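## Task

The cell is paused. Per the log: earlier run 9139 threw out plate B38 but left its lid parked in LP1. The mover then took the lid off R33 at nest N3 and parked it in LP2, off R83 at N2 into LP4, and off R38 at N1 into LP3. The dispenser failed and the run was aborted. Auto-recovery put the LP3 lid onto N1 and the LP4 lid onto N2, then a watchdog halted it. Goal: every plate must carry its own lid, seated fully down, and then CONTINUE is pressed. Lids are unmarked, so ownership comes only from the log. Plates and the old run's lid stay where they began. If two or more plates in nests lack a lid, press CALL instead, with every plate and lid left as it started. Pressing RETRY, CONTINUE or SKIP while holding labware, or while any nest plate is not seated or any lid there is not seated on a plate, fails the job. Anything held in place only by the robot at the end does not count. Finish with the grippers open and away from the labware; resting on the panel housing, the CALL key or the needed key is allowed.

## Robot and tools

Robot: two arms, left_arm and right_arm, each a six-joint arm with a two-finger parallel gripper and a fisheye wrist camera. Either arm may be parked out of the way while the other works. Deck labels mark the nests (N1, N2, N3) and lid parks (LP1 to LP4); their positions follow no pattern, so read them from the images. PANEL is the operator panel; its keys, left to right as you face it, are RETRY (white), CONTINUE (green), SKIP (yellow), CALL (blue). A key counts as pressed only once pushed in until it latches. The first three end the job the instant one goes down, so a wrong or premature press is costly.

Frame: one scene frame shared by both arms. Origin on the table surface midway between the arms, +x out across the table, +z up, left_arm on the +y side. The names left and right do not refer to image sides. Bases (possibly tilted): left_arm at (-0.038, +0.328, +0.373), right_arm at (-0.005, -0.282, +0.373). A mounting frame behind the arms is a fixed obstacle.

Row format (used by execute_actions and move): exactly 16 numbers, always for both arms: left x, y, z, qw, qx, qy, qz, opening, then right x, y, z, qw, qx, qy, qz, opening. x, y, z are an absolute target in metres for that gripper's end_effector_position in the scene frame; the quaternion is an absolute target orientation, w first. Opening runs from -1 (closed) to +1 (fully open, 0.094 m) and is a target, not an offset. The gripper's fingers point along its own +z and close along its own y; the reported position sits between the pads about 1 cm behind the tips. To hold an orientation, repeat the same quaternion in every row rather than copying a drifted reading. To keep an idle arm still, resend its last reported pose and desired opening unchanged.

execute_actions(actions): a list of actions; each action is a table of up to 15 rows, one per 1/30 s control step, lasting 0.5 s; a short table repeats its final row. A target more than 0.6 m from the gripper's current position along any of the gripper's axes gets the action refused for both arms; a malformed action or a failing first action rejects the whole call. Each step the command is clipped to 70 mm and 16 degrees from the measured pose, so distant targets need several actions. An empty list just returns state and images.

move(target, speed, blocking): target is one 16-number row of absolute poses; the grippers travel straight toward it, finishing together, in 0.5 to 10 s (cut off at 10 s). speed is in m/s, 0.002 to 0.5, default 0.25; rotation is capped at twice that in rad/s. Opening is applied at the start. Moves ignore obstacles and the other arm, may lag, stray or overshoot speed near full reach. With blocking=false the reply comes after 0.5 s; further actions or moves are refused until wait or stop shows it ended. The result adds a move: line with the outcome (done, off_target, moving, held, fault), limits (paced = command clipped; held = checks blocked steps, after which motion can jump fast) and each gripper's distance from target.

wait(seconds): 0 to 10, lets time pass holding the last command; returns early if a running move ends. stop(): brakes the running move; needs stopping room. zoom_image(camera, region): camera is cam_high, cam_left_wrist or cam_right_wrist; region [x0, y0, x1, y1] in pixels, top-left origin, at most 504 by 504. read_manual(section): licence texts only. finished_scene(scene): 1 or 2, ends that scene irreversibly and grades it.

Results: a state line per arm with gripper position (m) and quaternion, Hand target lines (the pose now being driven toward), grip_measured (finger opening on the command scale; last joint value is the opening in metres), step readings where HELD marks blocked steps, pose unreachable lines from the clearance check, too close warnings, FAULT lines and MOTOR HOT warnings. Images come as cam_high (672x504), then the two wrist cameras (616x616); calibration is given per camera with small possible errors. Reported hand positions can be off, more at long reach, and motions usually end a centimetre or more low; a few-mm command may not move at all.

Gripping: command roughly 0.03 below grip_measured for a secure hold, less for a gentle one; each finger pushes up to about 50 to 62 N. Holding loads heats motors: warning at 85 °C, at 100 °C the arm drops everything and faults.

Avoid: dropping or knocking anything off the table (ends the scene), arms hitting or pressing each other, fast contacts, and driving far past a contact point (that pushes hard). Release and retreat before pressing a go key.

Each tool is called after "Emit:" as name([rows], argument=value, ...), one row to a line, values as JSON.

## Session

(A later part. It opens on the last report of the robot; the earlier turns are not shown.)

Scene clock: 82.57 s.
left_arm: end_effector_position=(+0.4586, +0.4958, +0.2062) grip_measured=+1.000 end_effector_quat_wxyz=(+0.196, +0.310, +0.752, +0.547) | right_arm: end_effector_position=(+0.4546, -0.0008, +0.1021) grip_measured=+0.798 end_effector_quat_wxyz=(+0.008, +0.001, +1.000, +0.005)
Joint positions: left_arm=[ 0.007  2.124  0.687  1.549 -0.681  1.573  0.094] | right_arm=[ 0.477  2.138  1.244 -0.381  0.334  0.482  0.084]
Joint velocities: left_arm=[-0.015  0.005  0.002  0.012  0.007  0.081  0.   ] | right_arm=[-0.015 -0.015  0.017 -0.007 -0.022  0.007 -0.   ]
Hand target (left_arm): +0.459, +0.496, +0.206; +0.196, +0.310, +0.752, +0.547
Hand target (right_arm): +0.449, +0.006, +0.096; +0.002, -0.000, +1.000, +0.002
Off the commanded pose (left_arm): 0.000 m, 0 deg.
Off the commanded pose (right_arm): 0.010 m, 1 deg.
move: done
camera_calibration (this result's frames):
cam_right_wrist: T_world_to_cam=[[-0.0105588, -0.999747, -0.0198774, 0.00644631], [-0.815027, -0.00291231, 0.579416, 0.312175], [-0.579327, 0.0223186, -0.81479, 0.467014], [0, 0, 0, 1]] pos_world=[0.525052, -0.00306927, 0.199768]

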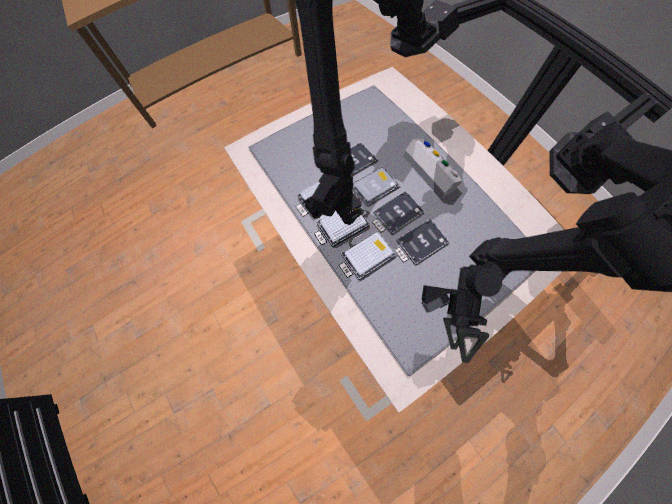

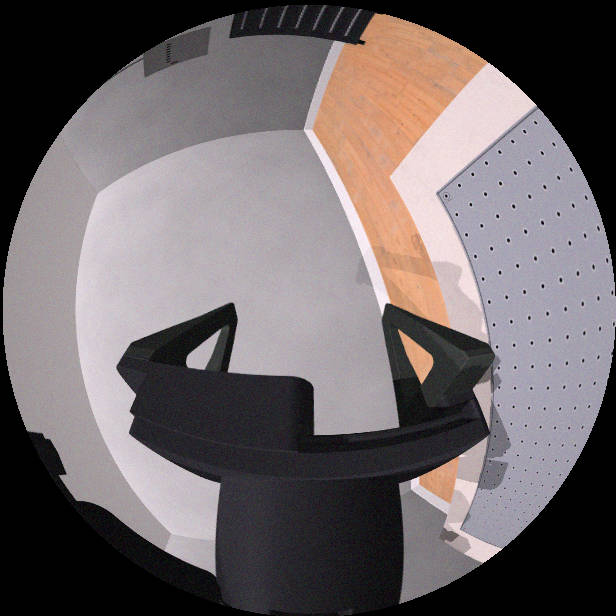

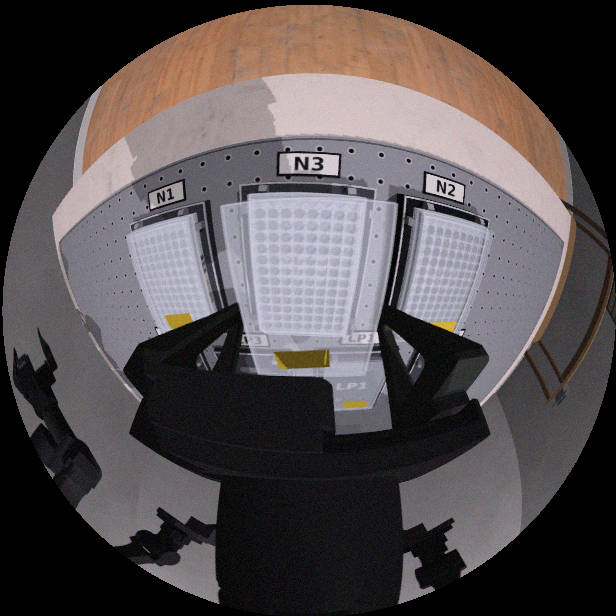

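Emit:
zoom_image(camera="cam_right_wrist", region=[200, 150, 420, 370])

Emit:
zoom_image(camera="cam_right_wrist", region=[370, 160, 530, 340])

Emit:
zoom_image(camera="cam_right_wrist", region=[100, 160, 260, 340])

Region (200, 150, 420, 370) of cam_right_wrist's 616x616 image, scaled by 2.291, with more detail than that image has.

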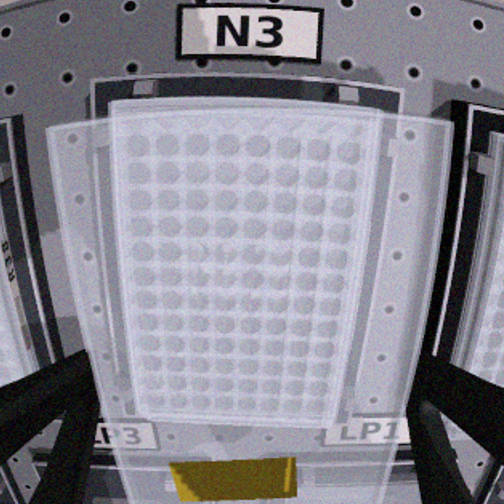

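Region (370, 160, 530, 340) of cam_right_wrist's 616x616 image, scaled by 2.800, with more detail than that image has.

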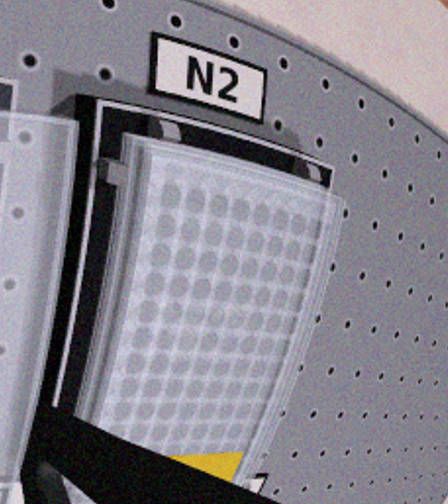

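Region (100, 160, 260, 340) of cam_right_wrist's 616x616 image, scaled by 2.800, with more detail than that image has.

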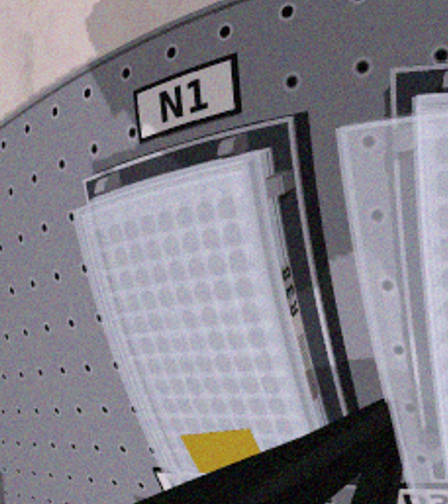

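Emit:
zoom_image(camera="cam_right_wrist", region=[230, 180, 390, 270])

Emit:
zoom_image(camera="cam_right_wrist", region=[230, 270, 390, 360])

Region (230, 180, 390, 270) of cam_right_wrist's 616x616 image, scaled by 3.150, with more detail than that image has; it fills the top 284 rows of this view, and the rest is white.

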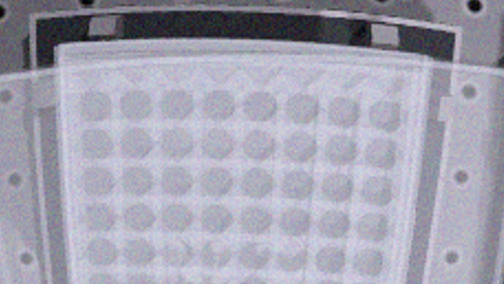

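Region (230, 270, 390, 360) of cam_right_wrist's 616x616 image, scaled by 3.150, with more detail than that image has; it fills the top 284 rows of this view, and the rest is white.

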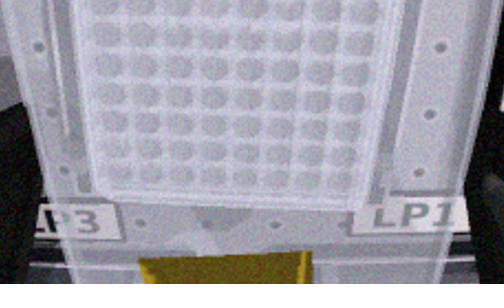

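Emit:
move(target=[0.4586,0.4958,0.2062,0.196,0.310,0.752,0.547,1, 0.452,0.004,0.070,0,0.026,1,0,0.77], speed=0.06)

Emit:
zoom_image(camera="cam_right_wrist", region=[200, 160, 420, 380])

Scene clock: 113.70 s.
left_arm: end_effector_position=(+0.4586, +0.4958, +0.2062) grip_measured=+1.000 end_effector_quat_wxyz=(+0.196, +0.310, +0.752, +0.547) | right_arm: end_effector_position=(+0.4399, +0.0020, +0.0756) grip_measured=+0.798 end_effector_quat_wxyz=(-0.009, +0.011, +1.000, -0.004)
Joint positions: left_arm=[ 0.007  2.124  0.687  1.549 -0.681  1.573  0.094] | right_arm=[ 0.477  2.204  1.267 -0.378  0.334  0.514  0.084]
Joint velocities: left_arm=[ 0.015 -0.024 -0.027  0.012  0.007  0.037  0.   ] | right_arm=[-0.015 -0.015  0.002 -0.002 -0.007 -0.007 -0.   ]
Hand target (left_arm): +0.459, +0.496, +0.206; +0.196, +0.310, +0.752, +0.547
Hand target (right_arm): +0.452, +0.004, +0.070; -0.000, +0.026, +1.000, -0.000
Off the commanded pose (left_arm): 0.000 m, 0 deg.
Off the commanded pose (right_arm): 0.013 m, 2 deg.
move: off_target (right_arm)
camera_calibration (this result's frames):
cam_right_wrist: T_world_to_cam=[[-0.0309116, -0.99952, -0.00204446, 0.016094], [-0.795535, 0.0233646, 0.605457, 0.305007], [-0.605119, 0.0203421, -0.795875, 0.446814], [0, 0, 0, 1]] pos_world=[0.513517, -0.000129264, 0.170973]

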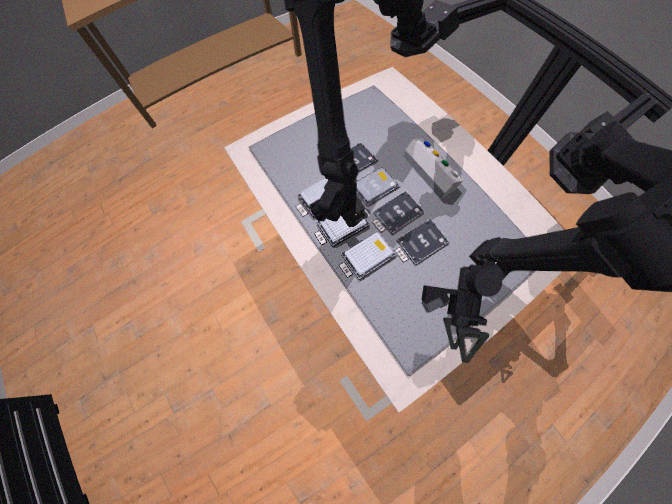

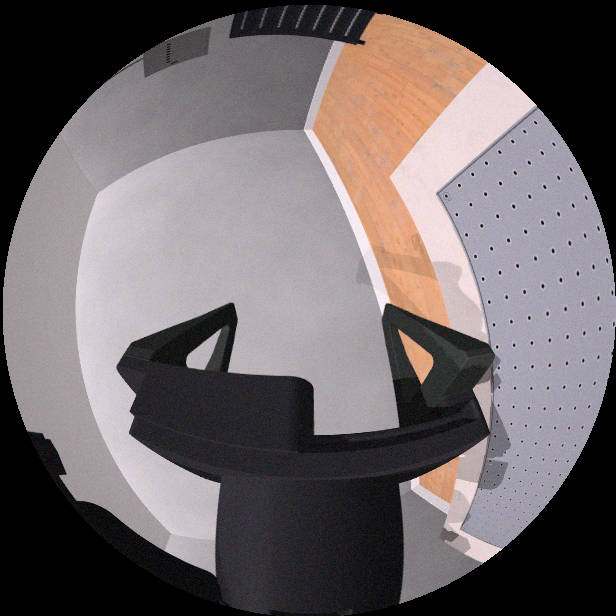

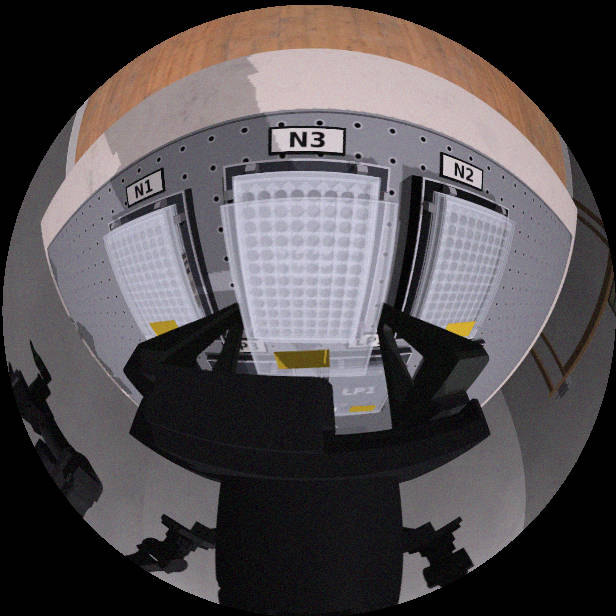

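Region (200, 160, 420, 380) of cam_right_wrist's 616x616 image, scaled by 2.291, with more detail than that image has.

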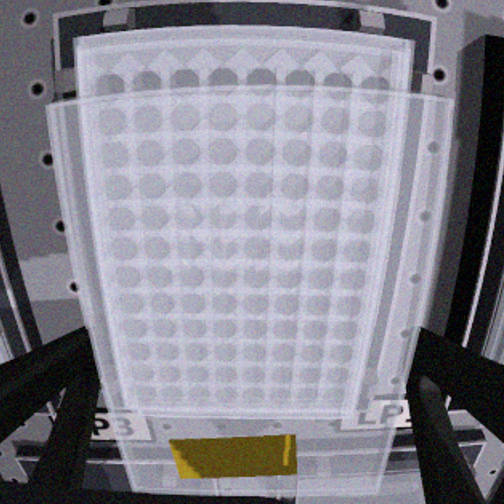

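Emit:
move(target=[0.4586,0.4958,0.2062,0.196,0.310,0.752,0.547,1, 0.462,0.009,0.072,0.009,0.038,1,0.003,0.77], speed=0.06)

Emit:
zoom_image(camera="cam_right_wrist", region=[200, 160, 420, 380])

Scene clock: 119.97 s.
left_arm: end_effector_position=(+0.4586, +0.4958, +0.2062) grip_measured=+1.000 end_effector_quat_wxyz=(+0.196, +0.310, +0.752, +0.547) | right_arm: end_effector_position=(+0.4532, +0.0078, +0.0786) grip_measured=+0.798 end_effector_quat_wxyz=(+0.002, +0.026, +1.000, +0.002)
Joint positions: left_arm=[ 0.007  2.124  0.687  1.549 -0.681  1.573  0.094] | right_arm=[ 0.477  2.204  1.291 -0.375  0.334  0.536  0.084]
Joint velocities: left_arm=[-0.005 -0.015 -0.017  0.002 -0.007  0.022  0.   ] | right_arm=[ 0.005 -0.005  0.017  0.012 -0.081  0.022  0.   ]
Hand target (left_arm): +0.459, +0.496, +0.206; +0.196, +0.310, +0.752, +0.547
Hand target (right_arm): +0.462, +0.009, +0.072; +0.009, +0.038, +0.999, +0.003
Off the commanded pose (left_arm): 0.000 m, 0 deg.
Off the commanded pose (right_arm): 0.011 m, 2 deg.
move: off_target (right_arm)
camera_calibration (this result's frames):
cam_right_wrist: T_world_to_cam=[[-0.0606033, -0.998059, -0.0143112, 0.0367172], [-0.807531, 0.0405967, 0.588426, 0.320237], [-0.586704, 0.0472173, -0.808424, 0.449522], [0, 0, 0, 1]] pos_world=[0.524562, 0.00242019, 0.175494]

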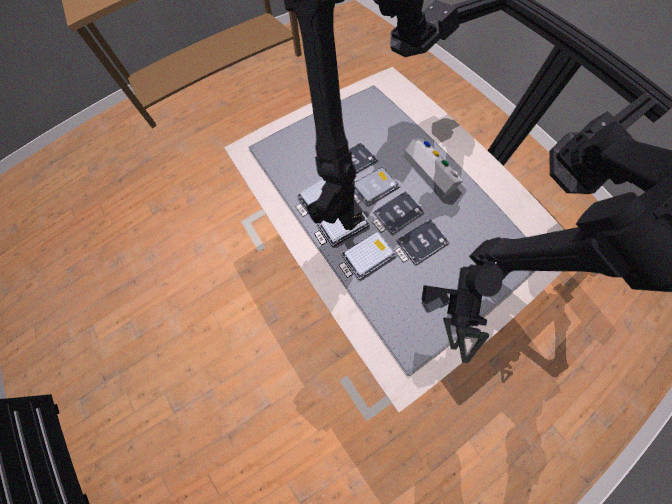

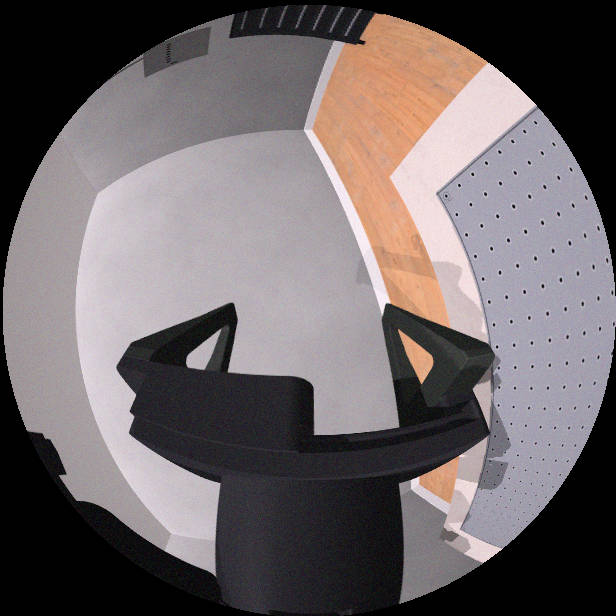

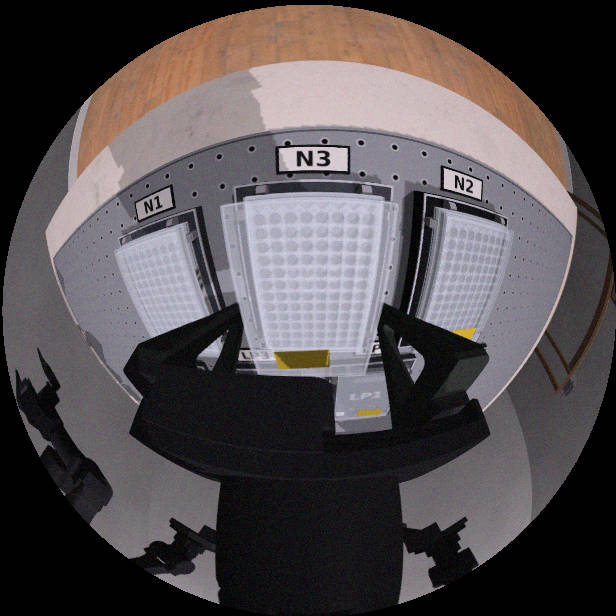

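Region (200, 160, 420, 380) of cam_right_wrist's 616x616 image, scaled by 2.291, with more detail than that image has.

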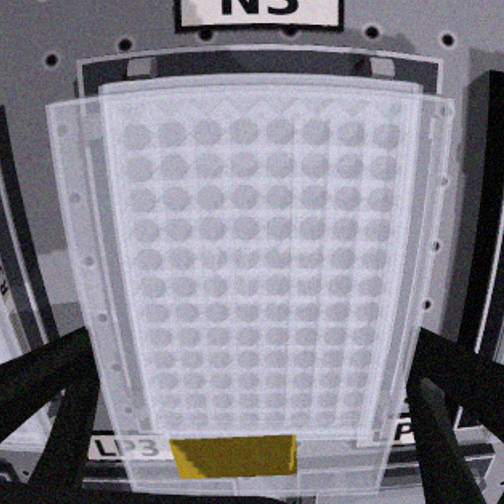

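Emit:
move(target=[0.4586,0.4958,0.2062,0.196,0.310,0.752,0.547,1, 0.464,0.003,0.064,0.009,0.036,1,0.003,0.77], speed=0.03)

Emit:
zoom_image(camera="cam_right_wrist", region=[200, 160, 420, 380])

Scene clock: 128.63 s.
left_arm: end_effector_position=(+0.4586, +0.4958, +0.2062) grip_measured=+1.000 end_effector_quat_wxyz=(+0.196, +0.310, +0.752, +0.547) | right_arm: end_effector_position=(+0.4532, +0.0089, +0.0758) grip_measured=+0.798 end_effector_quat_wxyz=(+0.005, +0.028, +1.000, +0.004)
Joint positions: left_arm=[ 0.007  2.124  0.687  1.549 -0.681  1.573  0.094] | right_arm=[ 0.477  2.21   1.291 -0.362  0.334  0.536  0.084]
Joint velocities: left_arm=[-0.024  0.005 -0.002 -0.012 -0.037  0.007  0.   ] | right_arm=[-0.005 -0.015  0.002 -0.022  0.037  0.007 -0.002]
Hand target (left_arm): +0.459, +0.496, +0.206; +0.196, +0.310, +0.752, +0.547
Hand target (right_arm): +0.464, +0.003, +0.065; +0.009, +0.036, +0.999, +0.003
Off the commanded pose (left_arm): 0.000 m, 0 deg.
Off the commanded pose (right_arm): 0.017 m, 1 deg.
move: off_target (right_arm)
camera_calibration (this result's frames):
cam_right_wrist: T_world_to_cam=[[-0.0635286, -0.997823, -0.0176898, 0.0393633], [-0.810767, 0.0412674, 0.583913, 0.323647], [-0.581912, 0.0514375, -0.811624, 0.445286], [0, 0, 0, 1]] pos_world=[0.52402, 0.00301721, 0.173119]

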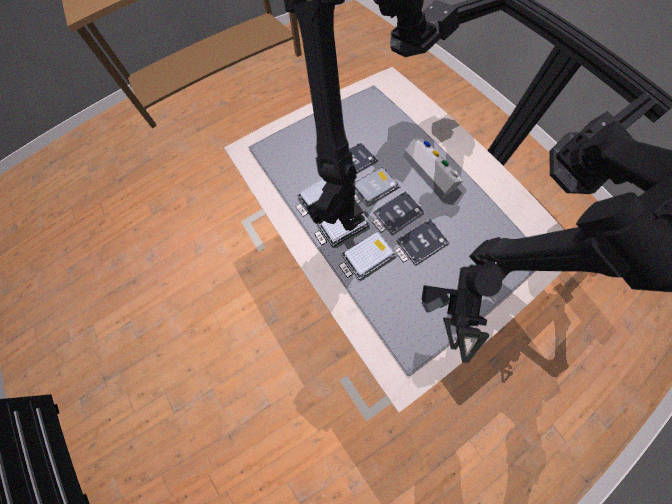

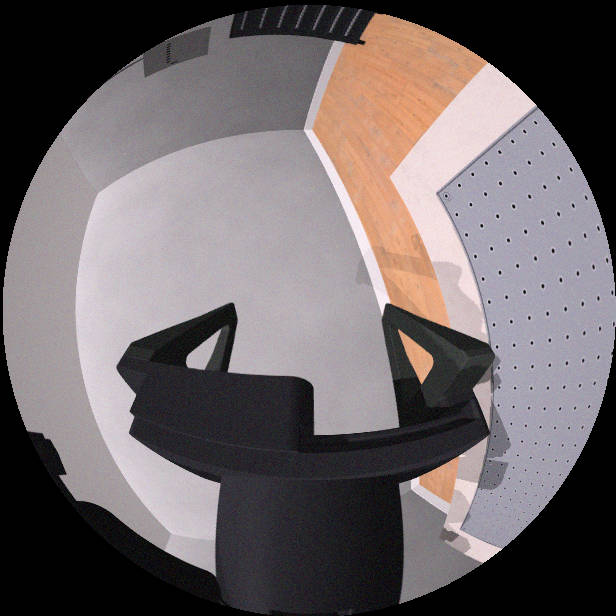

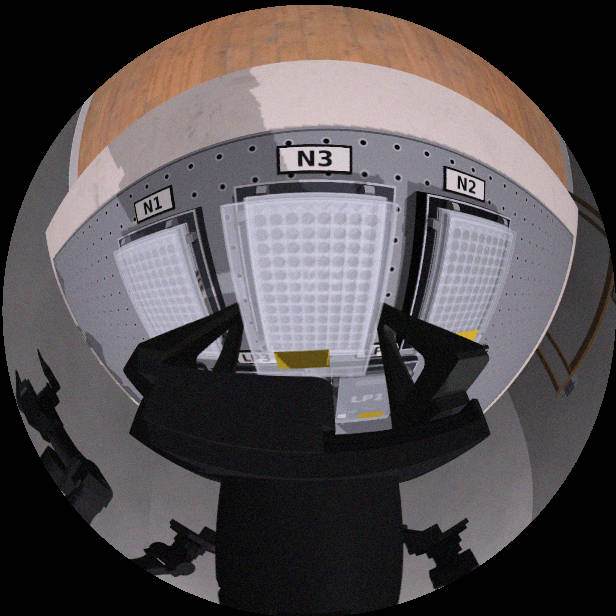

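Region (200, 160, 420, 380) of cam_right_wrist's 616x616 image, scaled by 2.291, with more detail than that image has.

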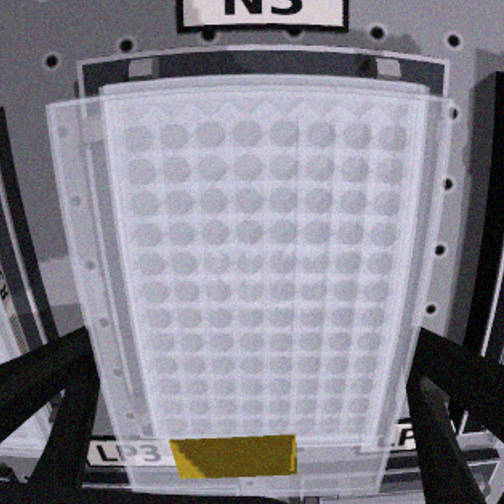

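Emit:
move(target=[0.4586,0.4958,0.2062,0.196,0.310,0.752,0.547,1, 0.464,-0.002,0.064,0.006,0.036,1,0.003,0.77], speed=0.03)

Emit:
zoom_image(camera="cam_right_wrist", region=[200, 160, 420, 380])

Scene clock: 137.53 s.
left_arm: end_effector_position=(+0.4586, +0.4958, +0.2062) grip_measured=+1.000 end_effector_quat_wxyz=(+0.196, +0.310, +0.752, +0.547) | right_arm: end_effector_position=(+0.4542, +0.0063, +0.0749) grip_measured=+0.798 end_effector_quat_wxyz=(+0.004, +0.029, +1.000, +0.004)
Joint positions: left_arm=[ 0.007  2.124  0.687  1.549 -0.681  1.573  0.094] | right_arm=[ 0.472  2.21   1.291 -0.362  0.332  0.534  0.084]
Joint velocities: left_arm=[ 0.005 -0.005 -0.002  0.012  0.051  0.051  0.   ] | right_arm=[ 0.005 -0.005 -0.002 -0.007 -0.022 -0.051 -0.001]
Hand target (left_arm): +0.459, +0.496, +0.206; +0.196, +0.310, +0.752, +0.547
Hand target (right_arm): +0.464, -0.002, +0.064; +0.006, +0.036, +0.999, +0.003
Off the commanded pose (left_arm): 0.000 m, 0 deg.
Off the commanded pose (right_arm): 0.017 m, 1 deg.
move: off_target (right_arm)
camera_calibration (this result's frames):
cam_right_wrist: T_world_to_cam=[[-0.0657129, -0.997691, -0.0171748, 0.0378141], [-0.809695, 0.0432557, 0.585254, 0.324542], [-0.58316, 0.0523652, -0.810668, 0.445703], [0, 0, 0, 1]] pos_world=[0.525181, 0.00034922, 0.172026]

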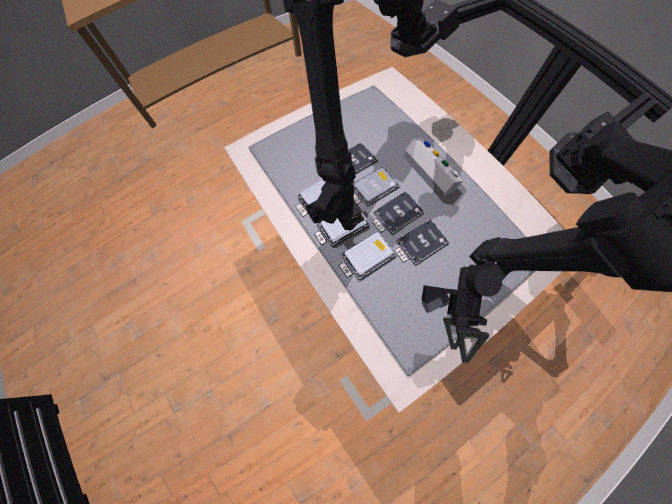

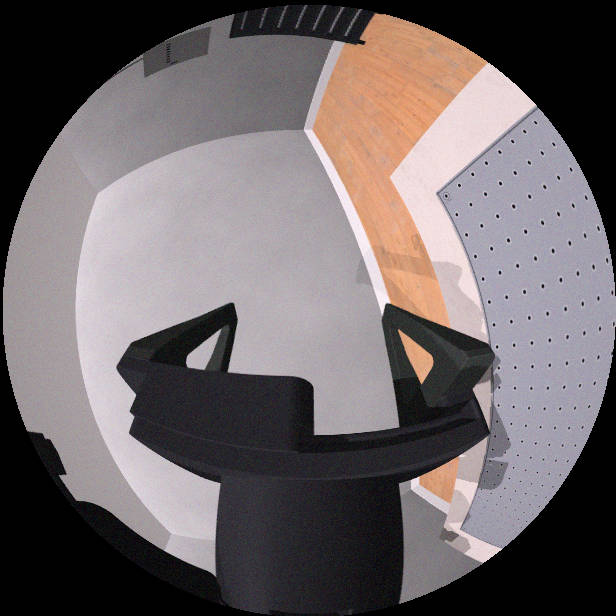

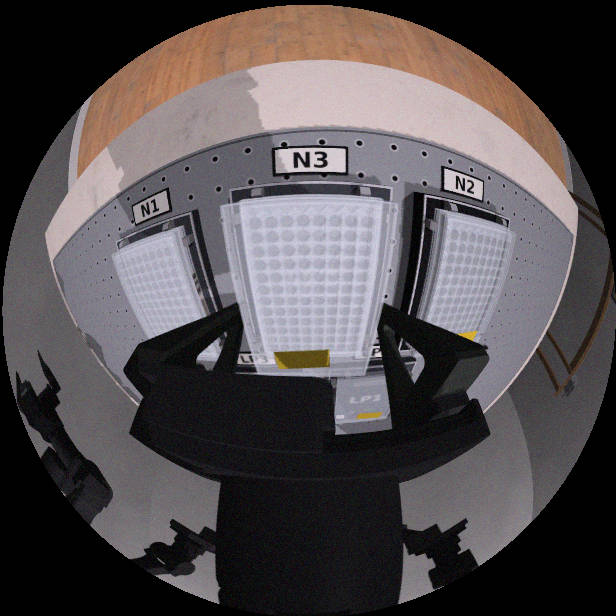

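Region (200, 160, 420, 380) of cam_right_wrist's 616x616 image, scaled by 2.291, with more detail than that image has.

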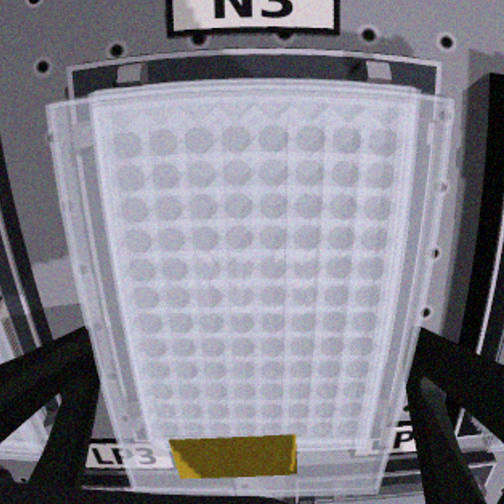

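Emit:
move(target=[0.4586,0.4958,0.2062,0.196,0.310,0.752,0.547,1, 0.463,-0.0035,0.058,0.006,0.018,1,0.003,0.77], speed=0.03)

Emit:
zoom_image(camera="cam_right_wrist", region=[200, 160, 420, 380])

Scene clock: 145.67 s.
left_arm: end_effector_position=(+0.4586, +0.4958, +0.2062) grip_measured=+1.000 end_effector_quat_wxyz=(+0.196, +0.310, +0.752, +0.547) | right_arm: end_effector_position=(+0.4541, +0.0045, +0.0708) grip_measured=+0.798 end_effector_quat_wxyz=(+0.005, +0.011, +1.000, +0.004)
Joint positions: left_arm=[ 0.007  2.124  0.687  1.549 -0.681  1.573  0.094] | right_arm=[ 0.467  2.217  1.291 -0.353  0.33   0.493  0.084]
Joint velocities: left_arm=[-0.015 -0.005 -0.017 -0.007 -0.066 -0.022  0.   ] | right_arm=[-0.005 -0.005 -0.007 -0.017 -0.066  0.007 -0.001]
Hand target (left_arm): +0.459, +0.496, +0.206; +0.196, +0.310, +0.752, +0.547
Hand target (right_arm): +0.463, -0.004, +0.059; +0.006, +0.018, +1.000, +0.003
Off the commanded pose (left_arm): 0.000 m, 0 deg.
Off the commanded pose (right_arm): 0.018 m, 1 deg.
move: off_target (right_arm)
camera_calibration (this result's frames):
cam_right_wrist: T_world_to_cam=[[-0.0305515, -0.999384, -0.0172774, 0.020006], [-0.811158, 0.01469, 0.584643, 0.327666], [-0.584029, 0.0318764, -0.811107, 0.442958], [0, 0, 0, 1]] pos_world=[0.525101, 0.00106027, 0.168064]

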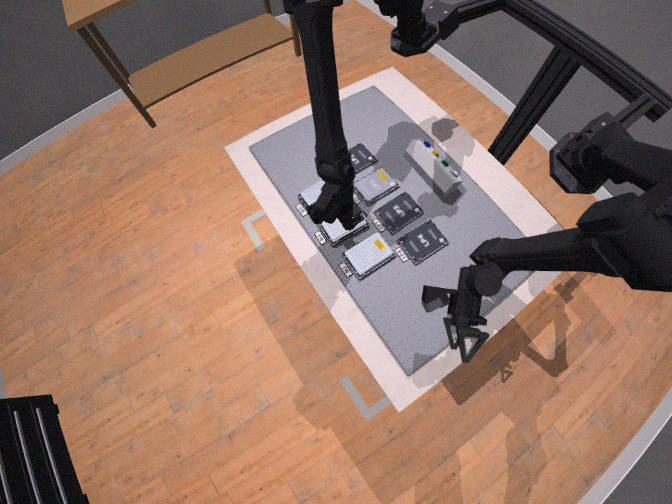

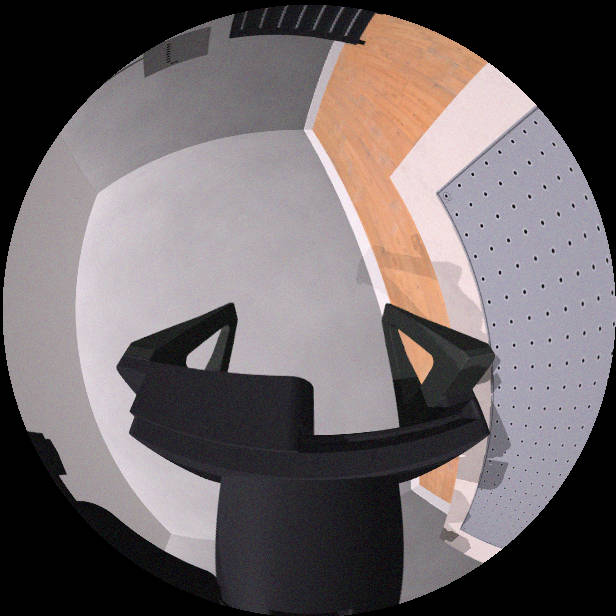

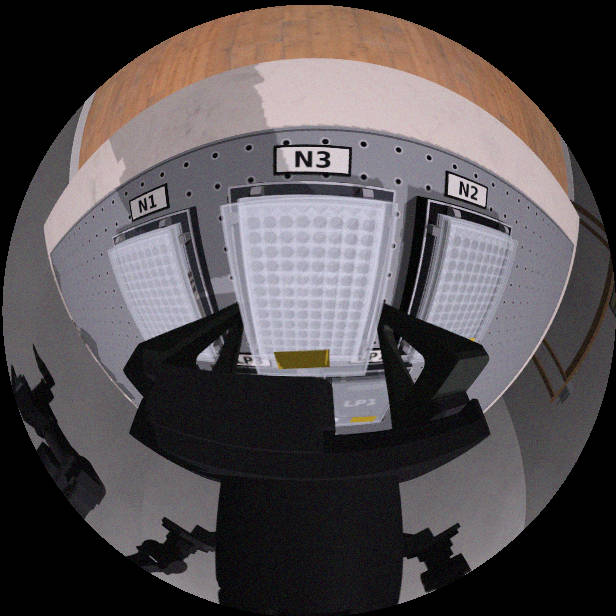

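Region (200, 160, 420, 380) of cam_right_wrist's 616x616 image, scaled by 2.291, with more detail than that image has.

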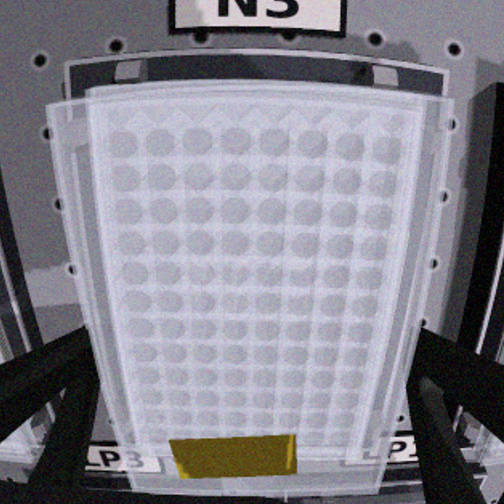

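Emit:
move(target=[0.4586,0.4958,0.2062,0.196,0.310,0.752,0.547,1, 0.463,-0.0035,0.056,0.006,0.036,1,0.003,0.77], speed=0.03)

Emit:
zoom_image(camera="cam_right_wrist", region=[200, 160, 420, 380])

Scene clock: 153.47 s.
left_arm: end_effector_position=(+0.4586, +0.4958, +0.2062) grip_measured=+1.000 end_effector_quat_wxyz=(+0.196, +0.310, +0.752, +0.547) | right_arm: end_effector_position=(+0.4530, +0.0047, +0.0691) grip_measured=+0.798 end_effector_quat_wxyz=(+0.004, +0.016, +1.000, +0.004)
Joint positions: left_arm=[ 0.007  2.124  0.687  1.549 -0.681  1.573  0.094] | right_arm=[ 0.467  2.221  1.291 -0.35   0.33   0.503  0.084]
Joint velocities: left_arm=[-0.005 -0.024 -0.007  0.007 -0.007  0.066  0.   ] | right_arm=[-0.015  0.005 -0.022  0.002  0.007 -0.007 -0.001]
Hand target (left_arm): +0.459, +0.496, +0.206; +0.196, +0.310, +0.752, +0.547
Hand target (right_arm): +0.463, -0.004, +0.057; +0.006, +0.036, +0.999, +0.003
Off the commanded pose (left_arm): 0.000 m, 0 deg.
Off the commanded pose (right_arm): 0.018 m, 2 deg.
move: off_target (right_arm)
camera_calibration (this result's frames):
cam_right_wrist: T_world_to_cam=[[-0.0398437, -0.999061, -0.0170068, 0.0242607], [-0.81057, 0.0223645, 0.585214, 0.327476], [-0.584285, 0.0371023, -0.8107, 0.440995], [0, 0, 0, 1]] pos_world=[0.524075, 0.000552137, 0.166284]

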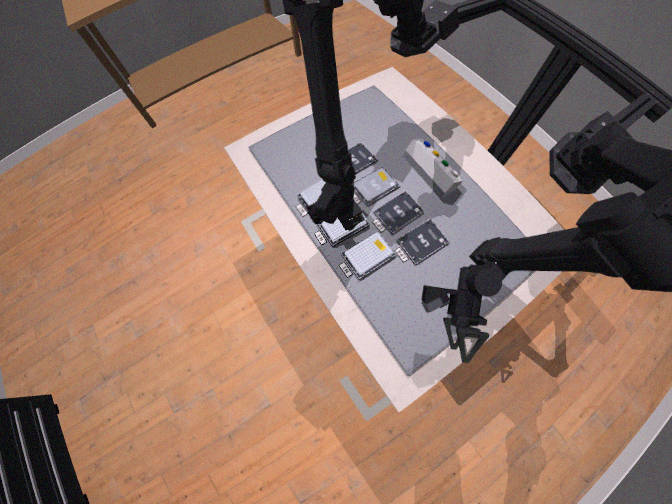

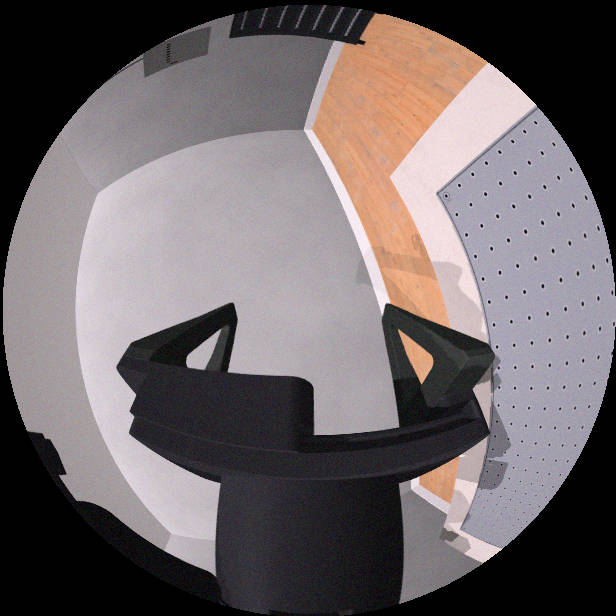

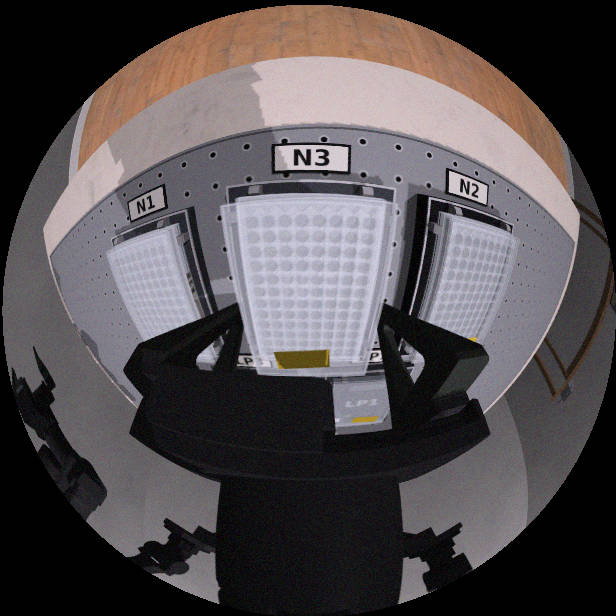

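Region (200, 160, 420, 380) of cam_right_wrist's 616x616 image, scaled by 2.291, with more detail than that image has.

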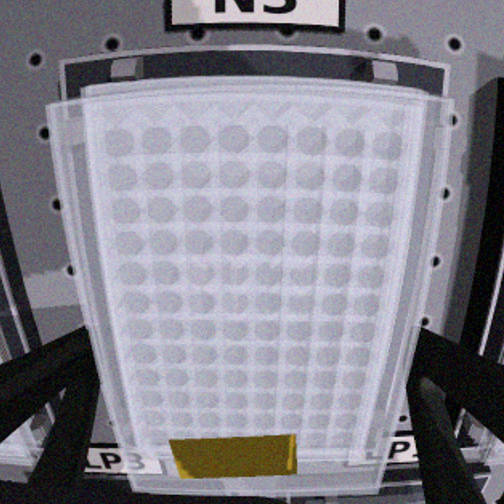

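Roll backlash; push further.

Emit:
move(target=[0.4586,0.4958,0.2062,0.196,0.310,0.752,0.547,1, 0.463,-0.0035,0.056,0.006,0.047,1,0.003,0.77], speed=0.03)

Emit:
zoom_image(camera="cam_right_wrist", region=[210, 180, 410, 280])

Emit:
zoom_image(camera="cam_right_wrist", region=[210, 280, 410, 380])

Scene clock: 159.97 s.
left_arm: end_effector_position=(+0.4586, +0.4958, +0.2062) grip_measured=+1.000 end_effector_quat_wxyz=(+0.196, +0.310, +0.752, +0.547) | right_arm: end_effector_position=(+0.4528, +0.0046, +0.0689) grip_measured=+0.798 end_effector_quat_wxyz=(+0.004, +0.027, +1.000, +0.004)
Joint positions: left_arm=[ 0.007  2.124  0.687  1.549 -0.681  1.573  0.094] | right_arm=[ 0.467  2.221  1.291 -0.35   0.33   0.525  0.084]
Joint velocities: left_arm=[ 0.015  0.005  0.002  0.022 -0.037  0.022  0.   ] | right_arm=[-0.015 -0.005  0.002 -0.012  0.007  0.007  0.001]
Hand target (left_arm): +0.459, +0.496, +0.206; +0.196, +0.310, +0.752, +0.547
Hand target (right_arm): +0.463, -0.004, +0.056; +0.006, +0.047, +0.999, +0.003
Off the commanded pose (left_arm): 0.000 m, 0 deg.
Off the commanded pose (right_arm): 0.018 m, 2 deg.
move: off_target (right_arm)
camera_calibration (this result's frames):
cam_right_wrist: T_world_to_cam=[[-0.0614387, -0.997966, -0.0169985, 0.0340039], [-0.809621, 0.0398689, 0.585597, 0.326902], [-0.583728, 0.0497407, -0.810424, 0.440426], [0, 0, 0, 1]] pos_world=[0.523845, -0.00100555, 0.166077]

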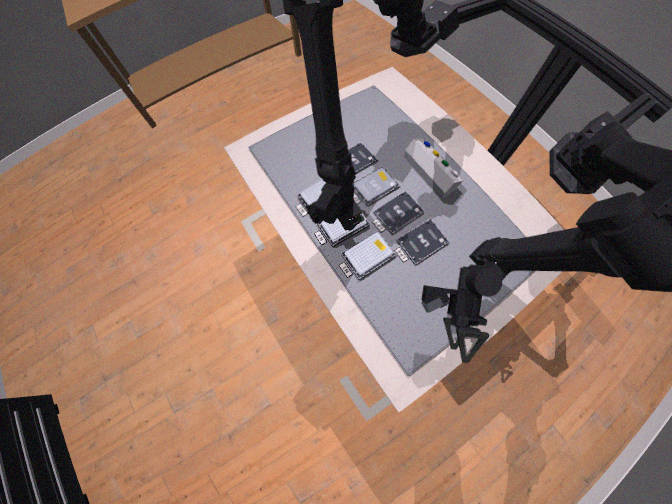

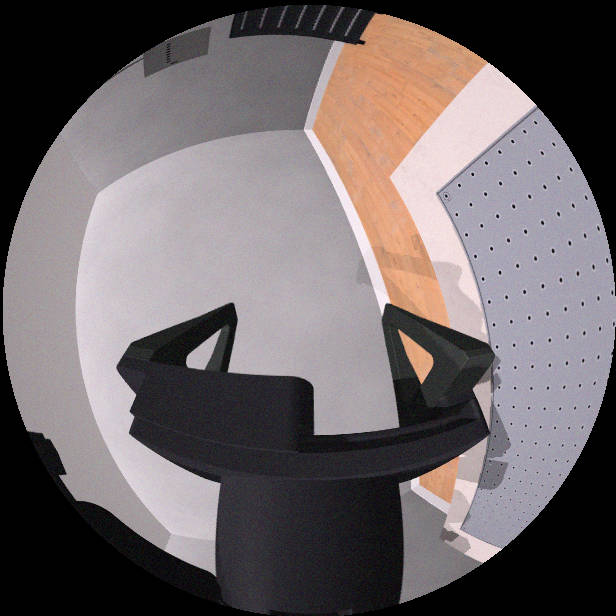

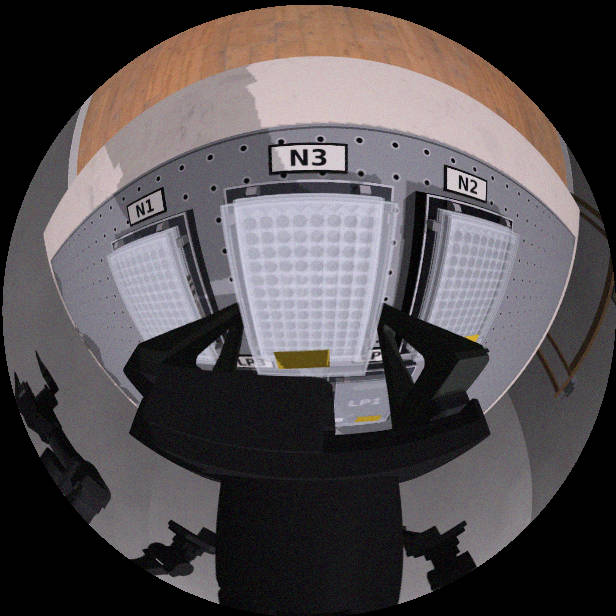

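Region (210, 180, 410, 280) of cam_right_wrist's 616x616 image, scaled by 2.520, with more detail than that image has.

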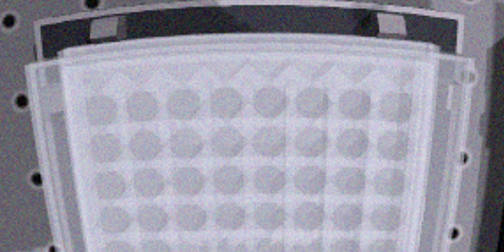

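Region (210, 280, 410, 380) of cam_right_wrist's 616x616 image, scaled by 2.520, with more detail than that image has.

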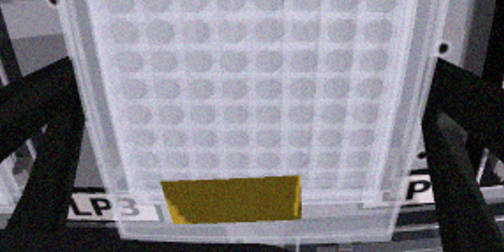

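Emit:
move(target=[0.4586,0.4958,0.2062,0.196,0.310,0.752,0.547,1, 0.463,-0.0035,0.051,0.006,0.047,1,0.003,0.77], speed=0.02)

Emit:
zoom_image(camera="cam_right_wrist", region=[210, 180, 410, 380])

Scene clock: 178.77 s.
left_arm: end_effector_position=(+0.4586, +0.4958, +0.2062) grip_measured=+1.000 end_effector_quat_wxyz=(+0.196, +0.310, +0.752, +0.547) | right_arm: end_effector_position=(+0.4497, +0.0034, +0.0631) grip_measured=+0.798 end_effector_quat_wxyz=(+0.001, +0.028, +1.000, +0.002)
Joint positions: left_arm=[ 0.007  2.124  0.687  1.549 -0.681  1.573  0.094] | right_arm=[ 0.464  2.233  1.291 -0.344  0.329  0.526  0.084]
Joint velocities: left_arm=[ 0.005 -0.005 -0.007 -0.002  0.022  0.007  0.   ] | right_arm=[ 0.005 -0.005 -0.007  0.007  0.007 -0.022  0.   ]
Hand target (left_arm): +0.459, +0.496, +0.206; +0.196, +0.310, +0.752, +0.547
Hand target (right_arm): +0.463, -0.004, +0.052; +0.006, +0.047, +0.999, +0.003
Off the commanded pose (left_arm): 0.000 m, 0 deg.
Off the commanded pose (right_arm): 0.019 m, 2 deg.
move: off_target (right_arm)
camera_calibration (this result's frames):
cam_right_wrist: T_world_to_cam=[[-0.063807, -0.997854, -0.0147125, 0.0334307], [-0.806389, 0.0428673, 0.58983, 0.326126], [-0.587934, 0.0494993, -0.807393, 0.435682], [0, 0, 0, 1]] pos_world=[0.52127, -0.0021872, 0.1599]

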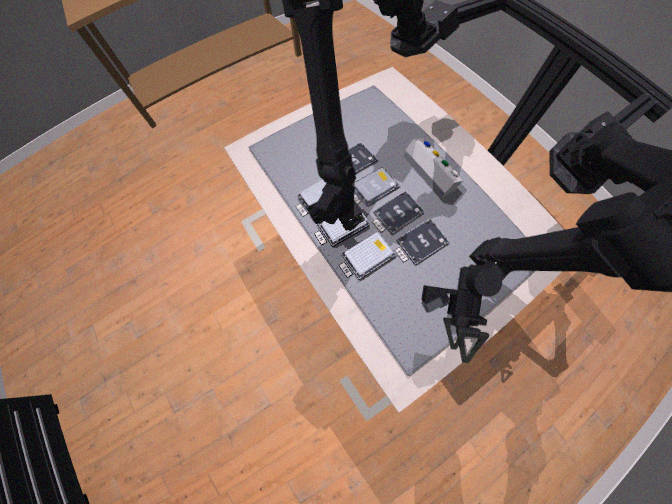

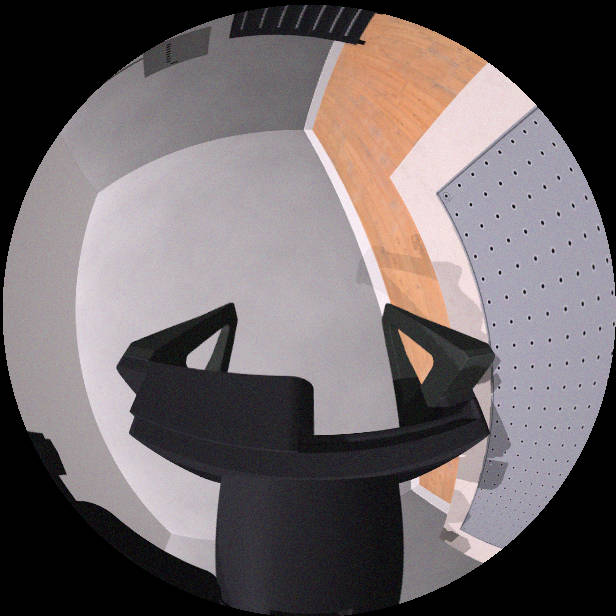

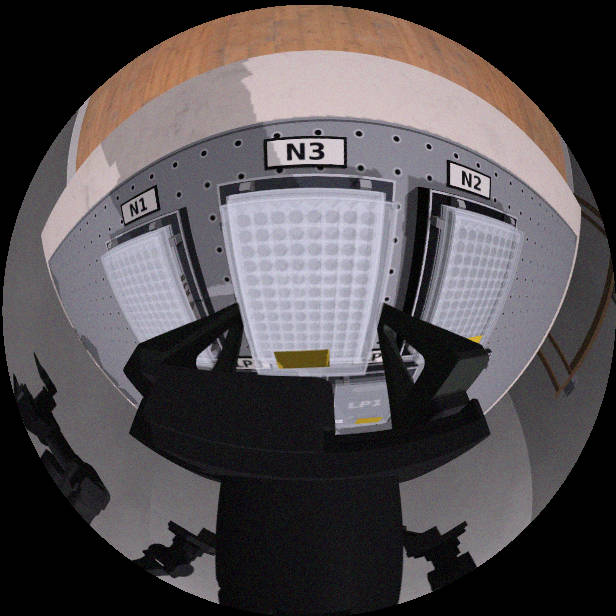

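Region (210, 180, 410, 380) of cam_right_wrist's 616x616 image, scaled by 2.520, with more detail than that image has.

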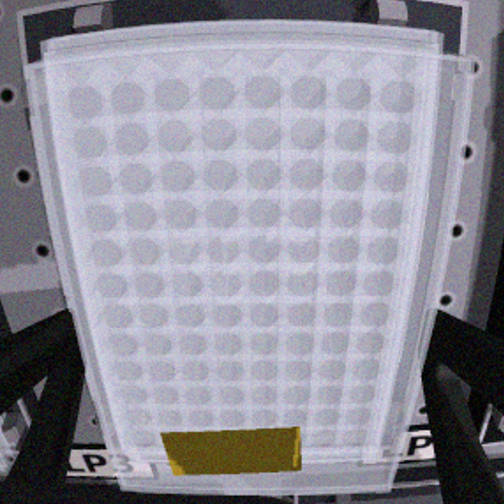

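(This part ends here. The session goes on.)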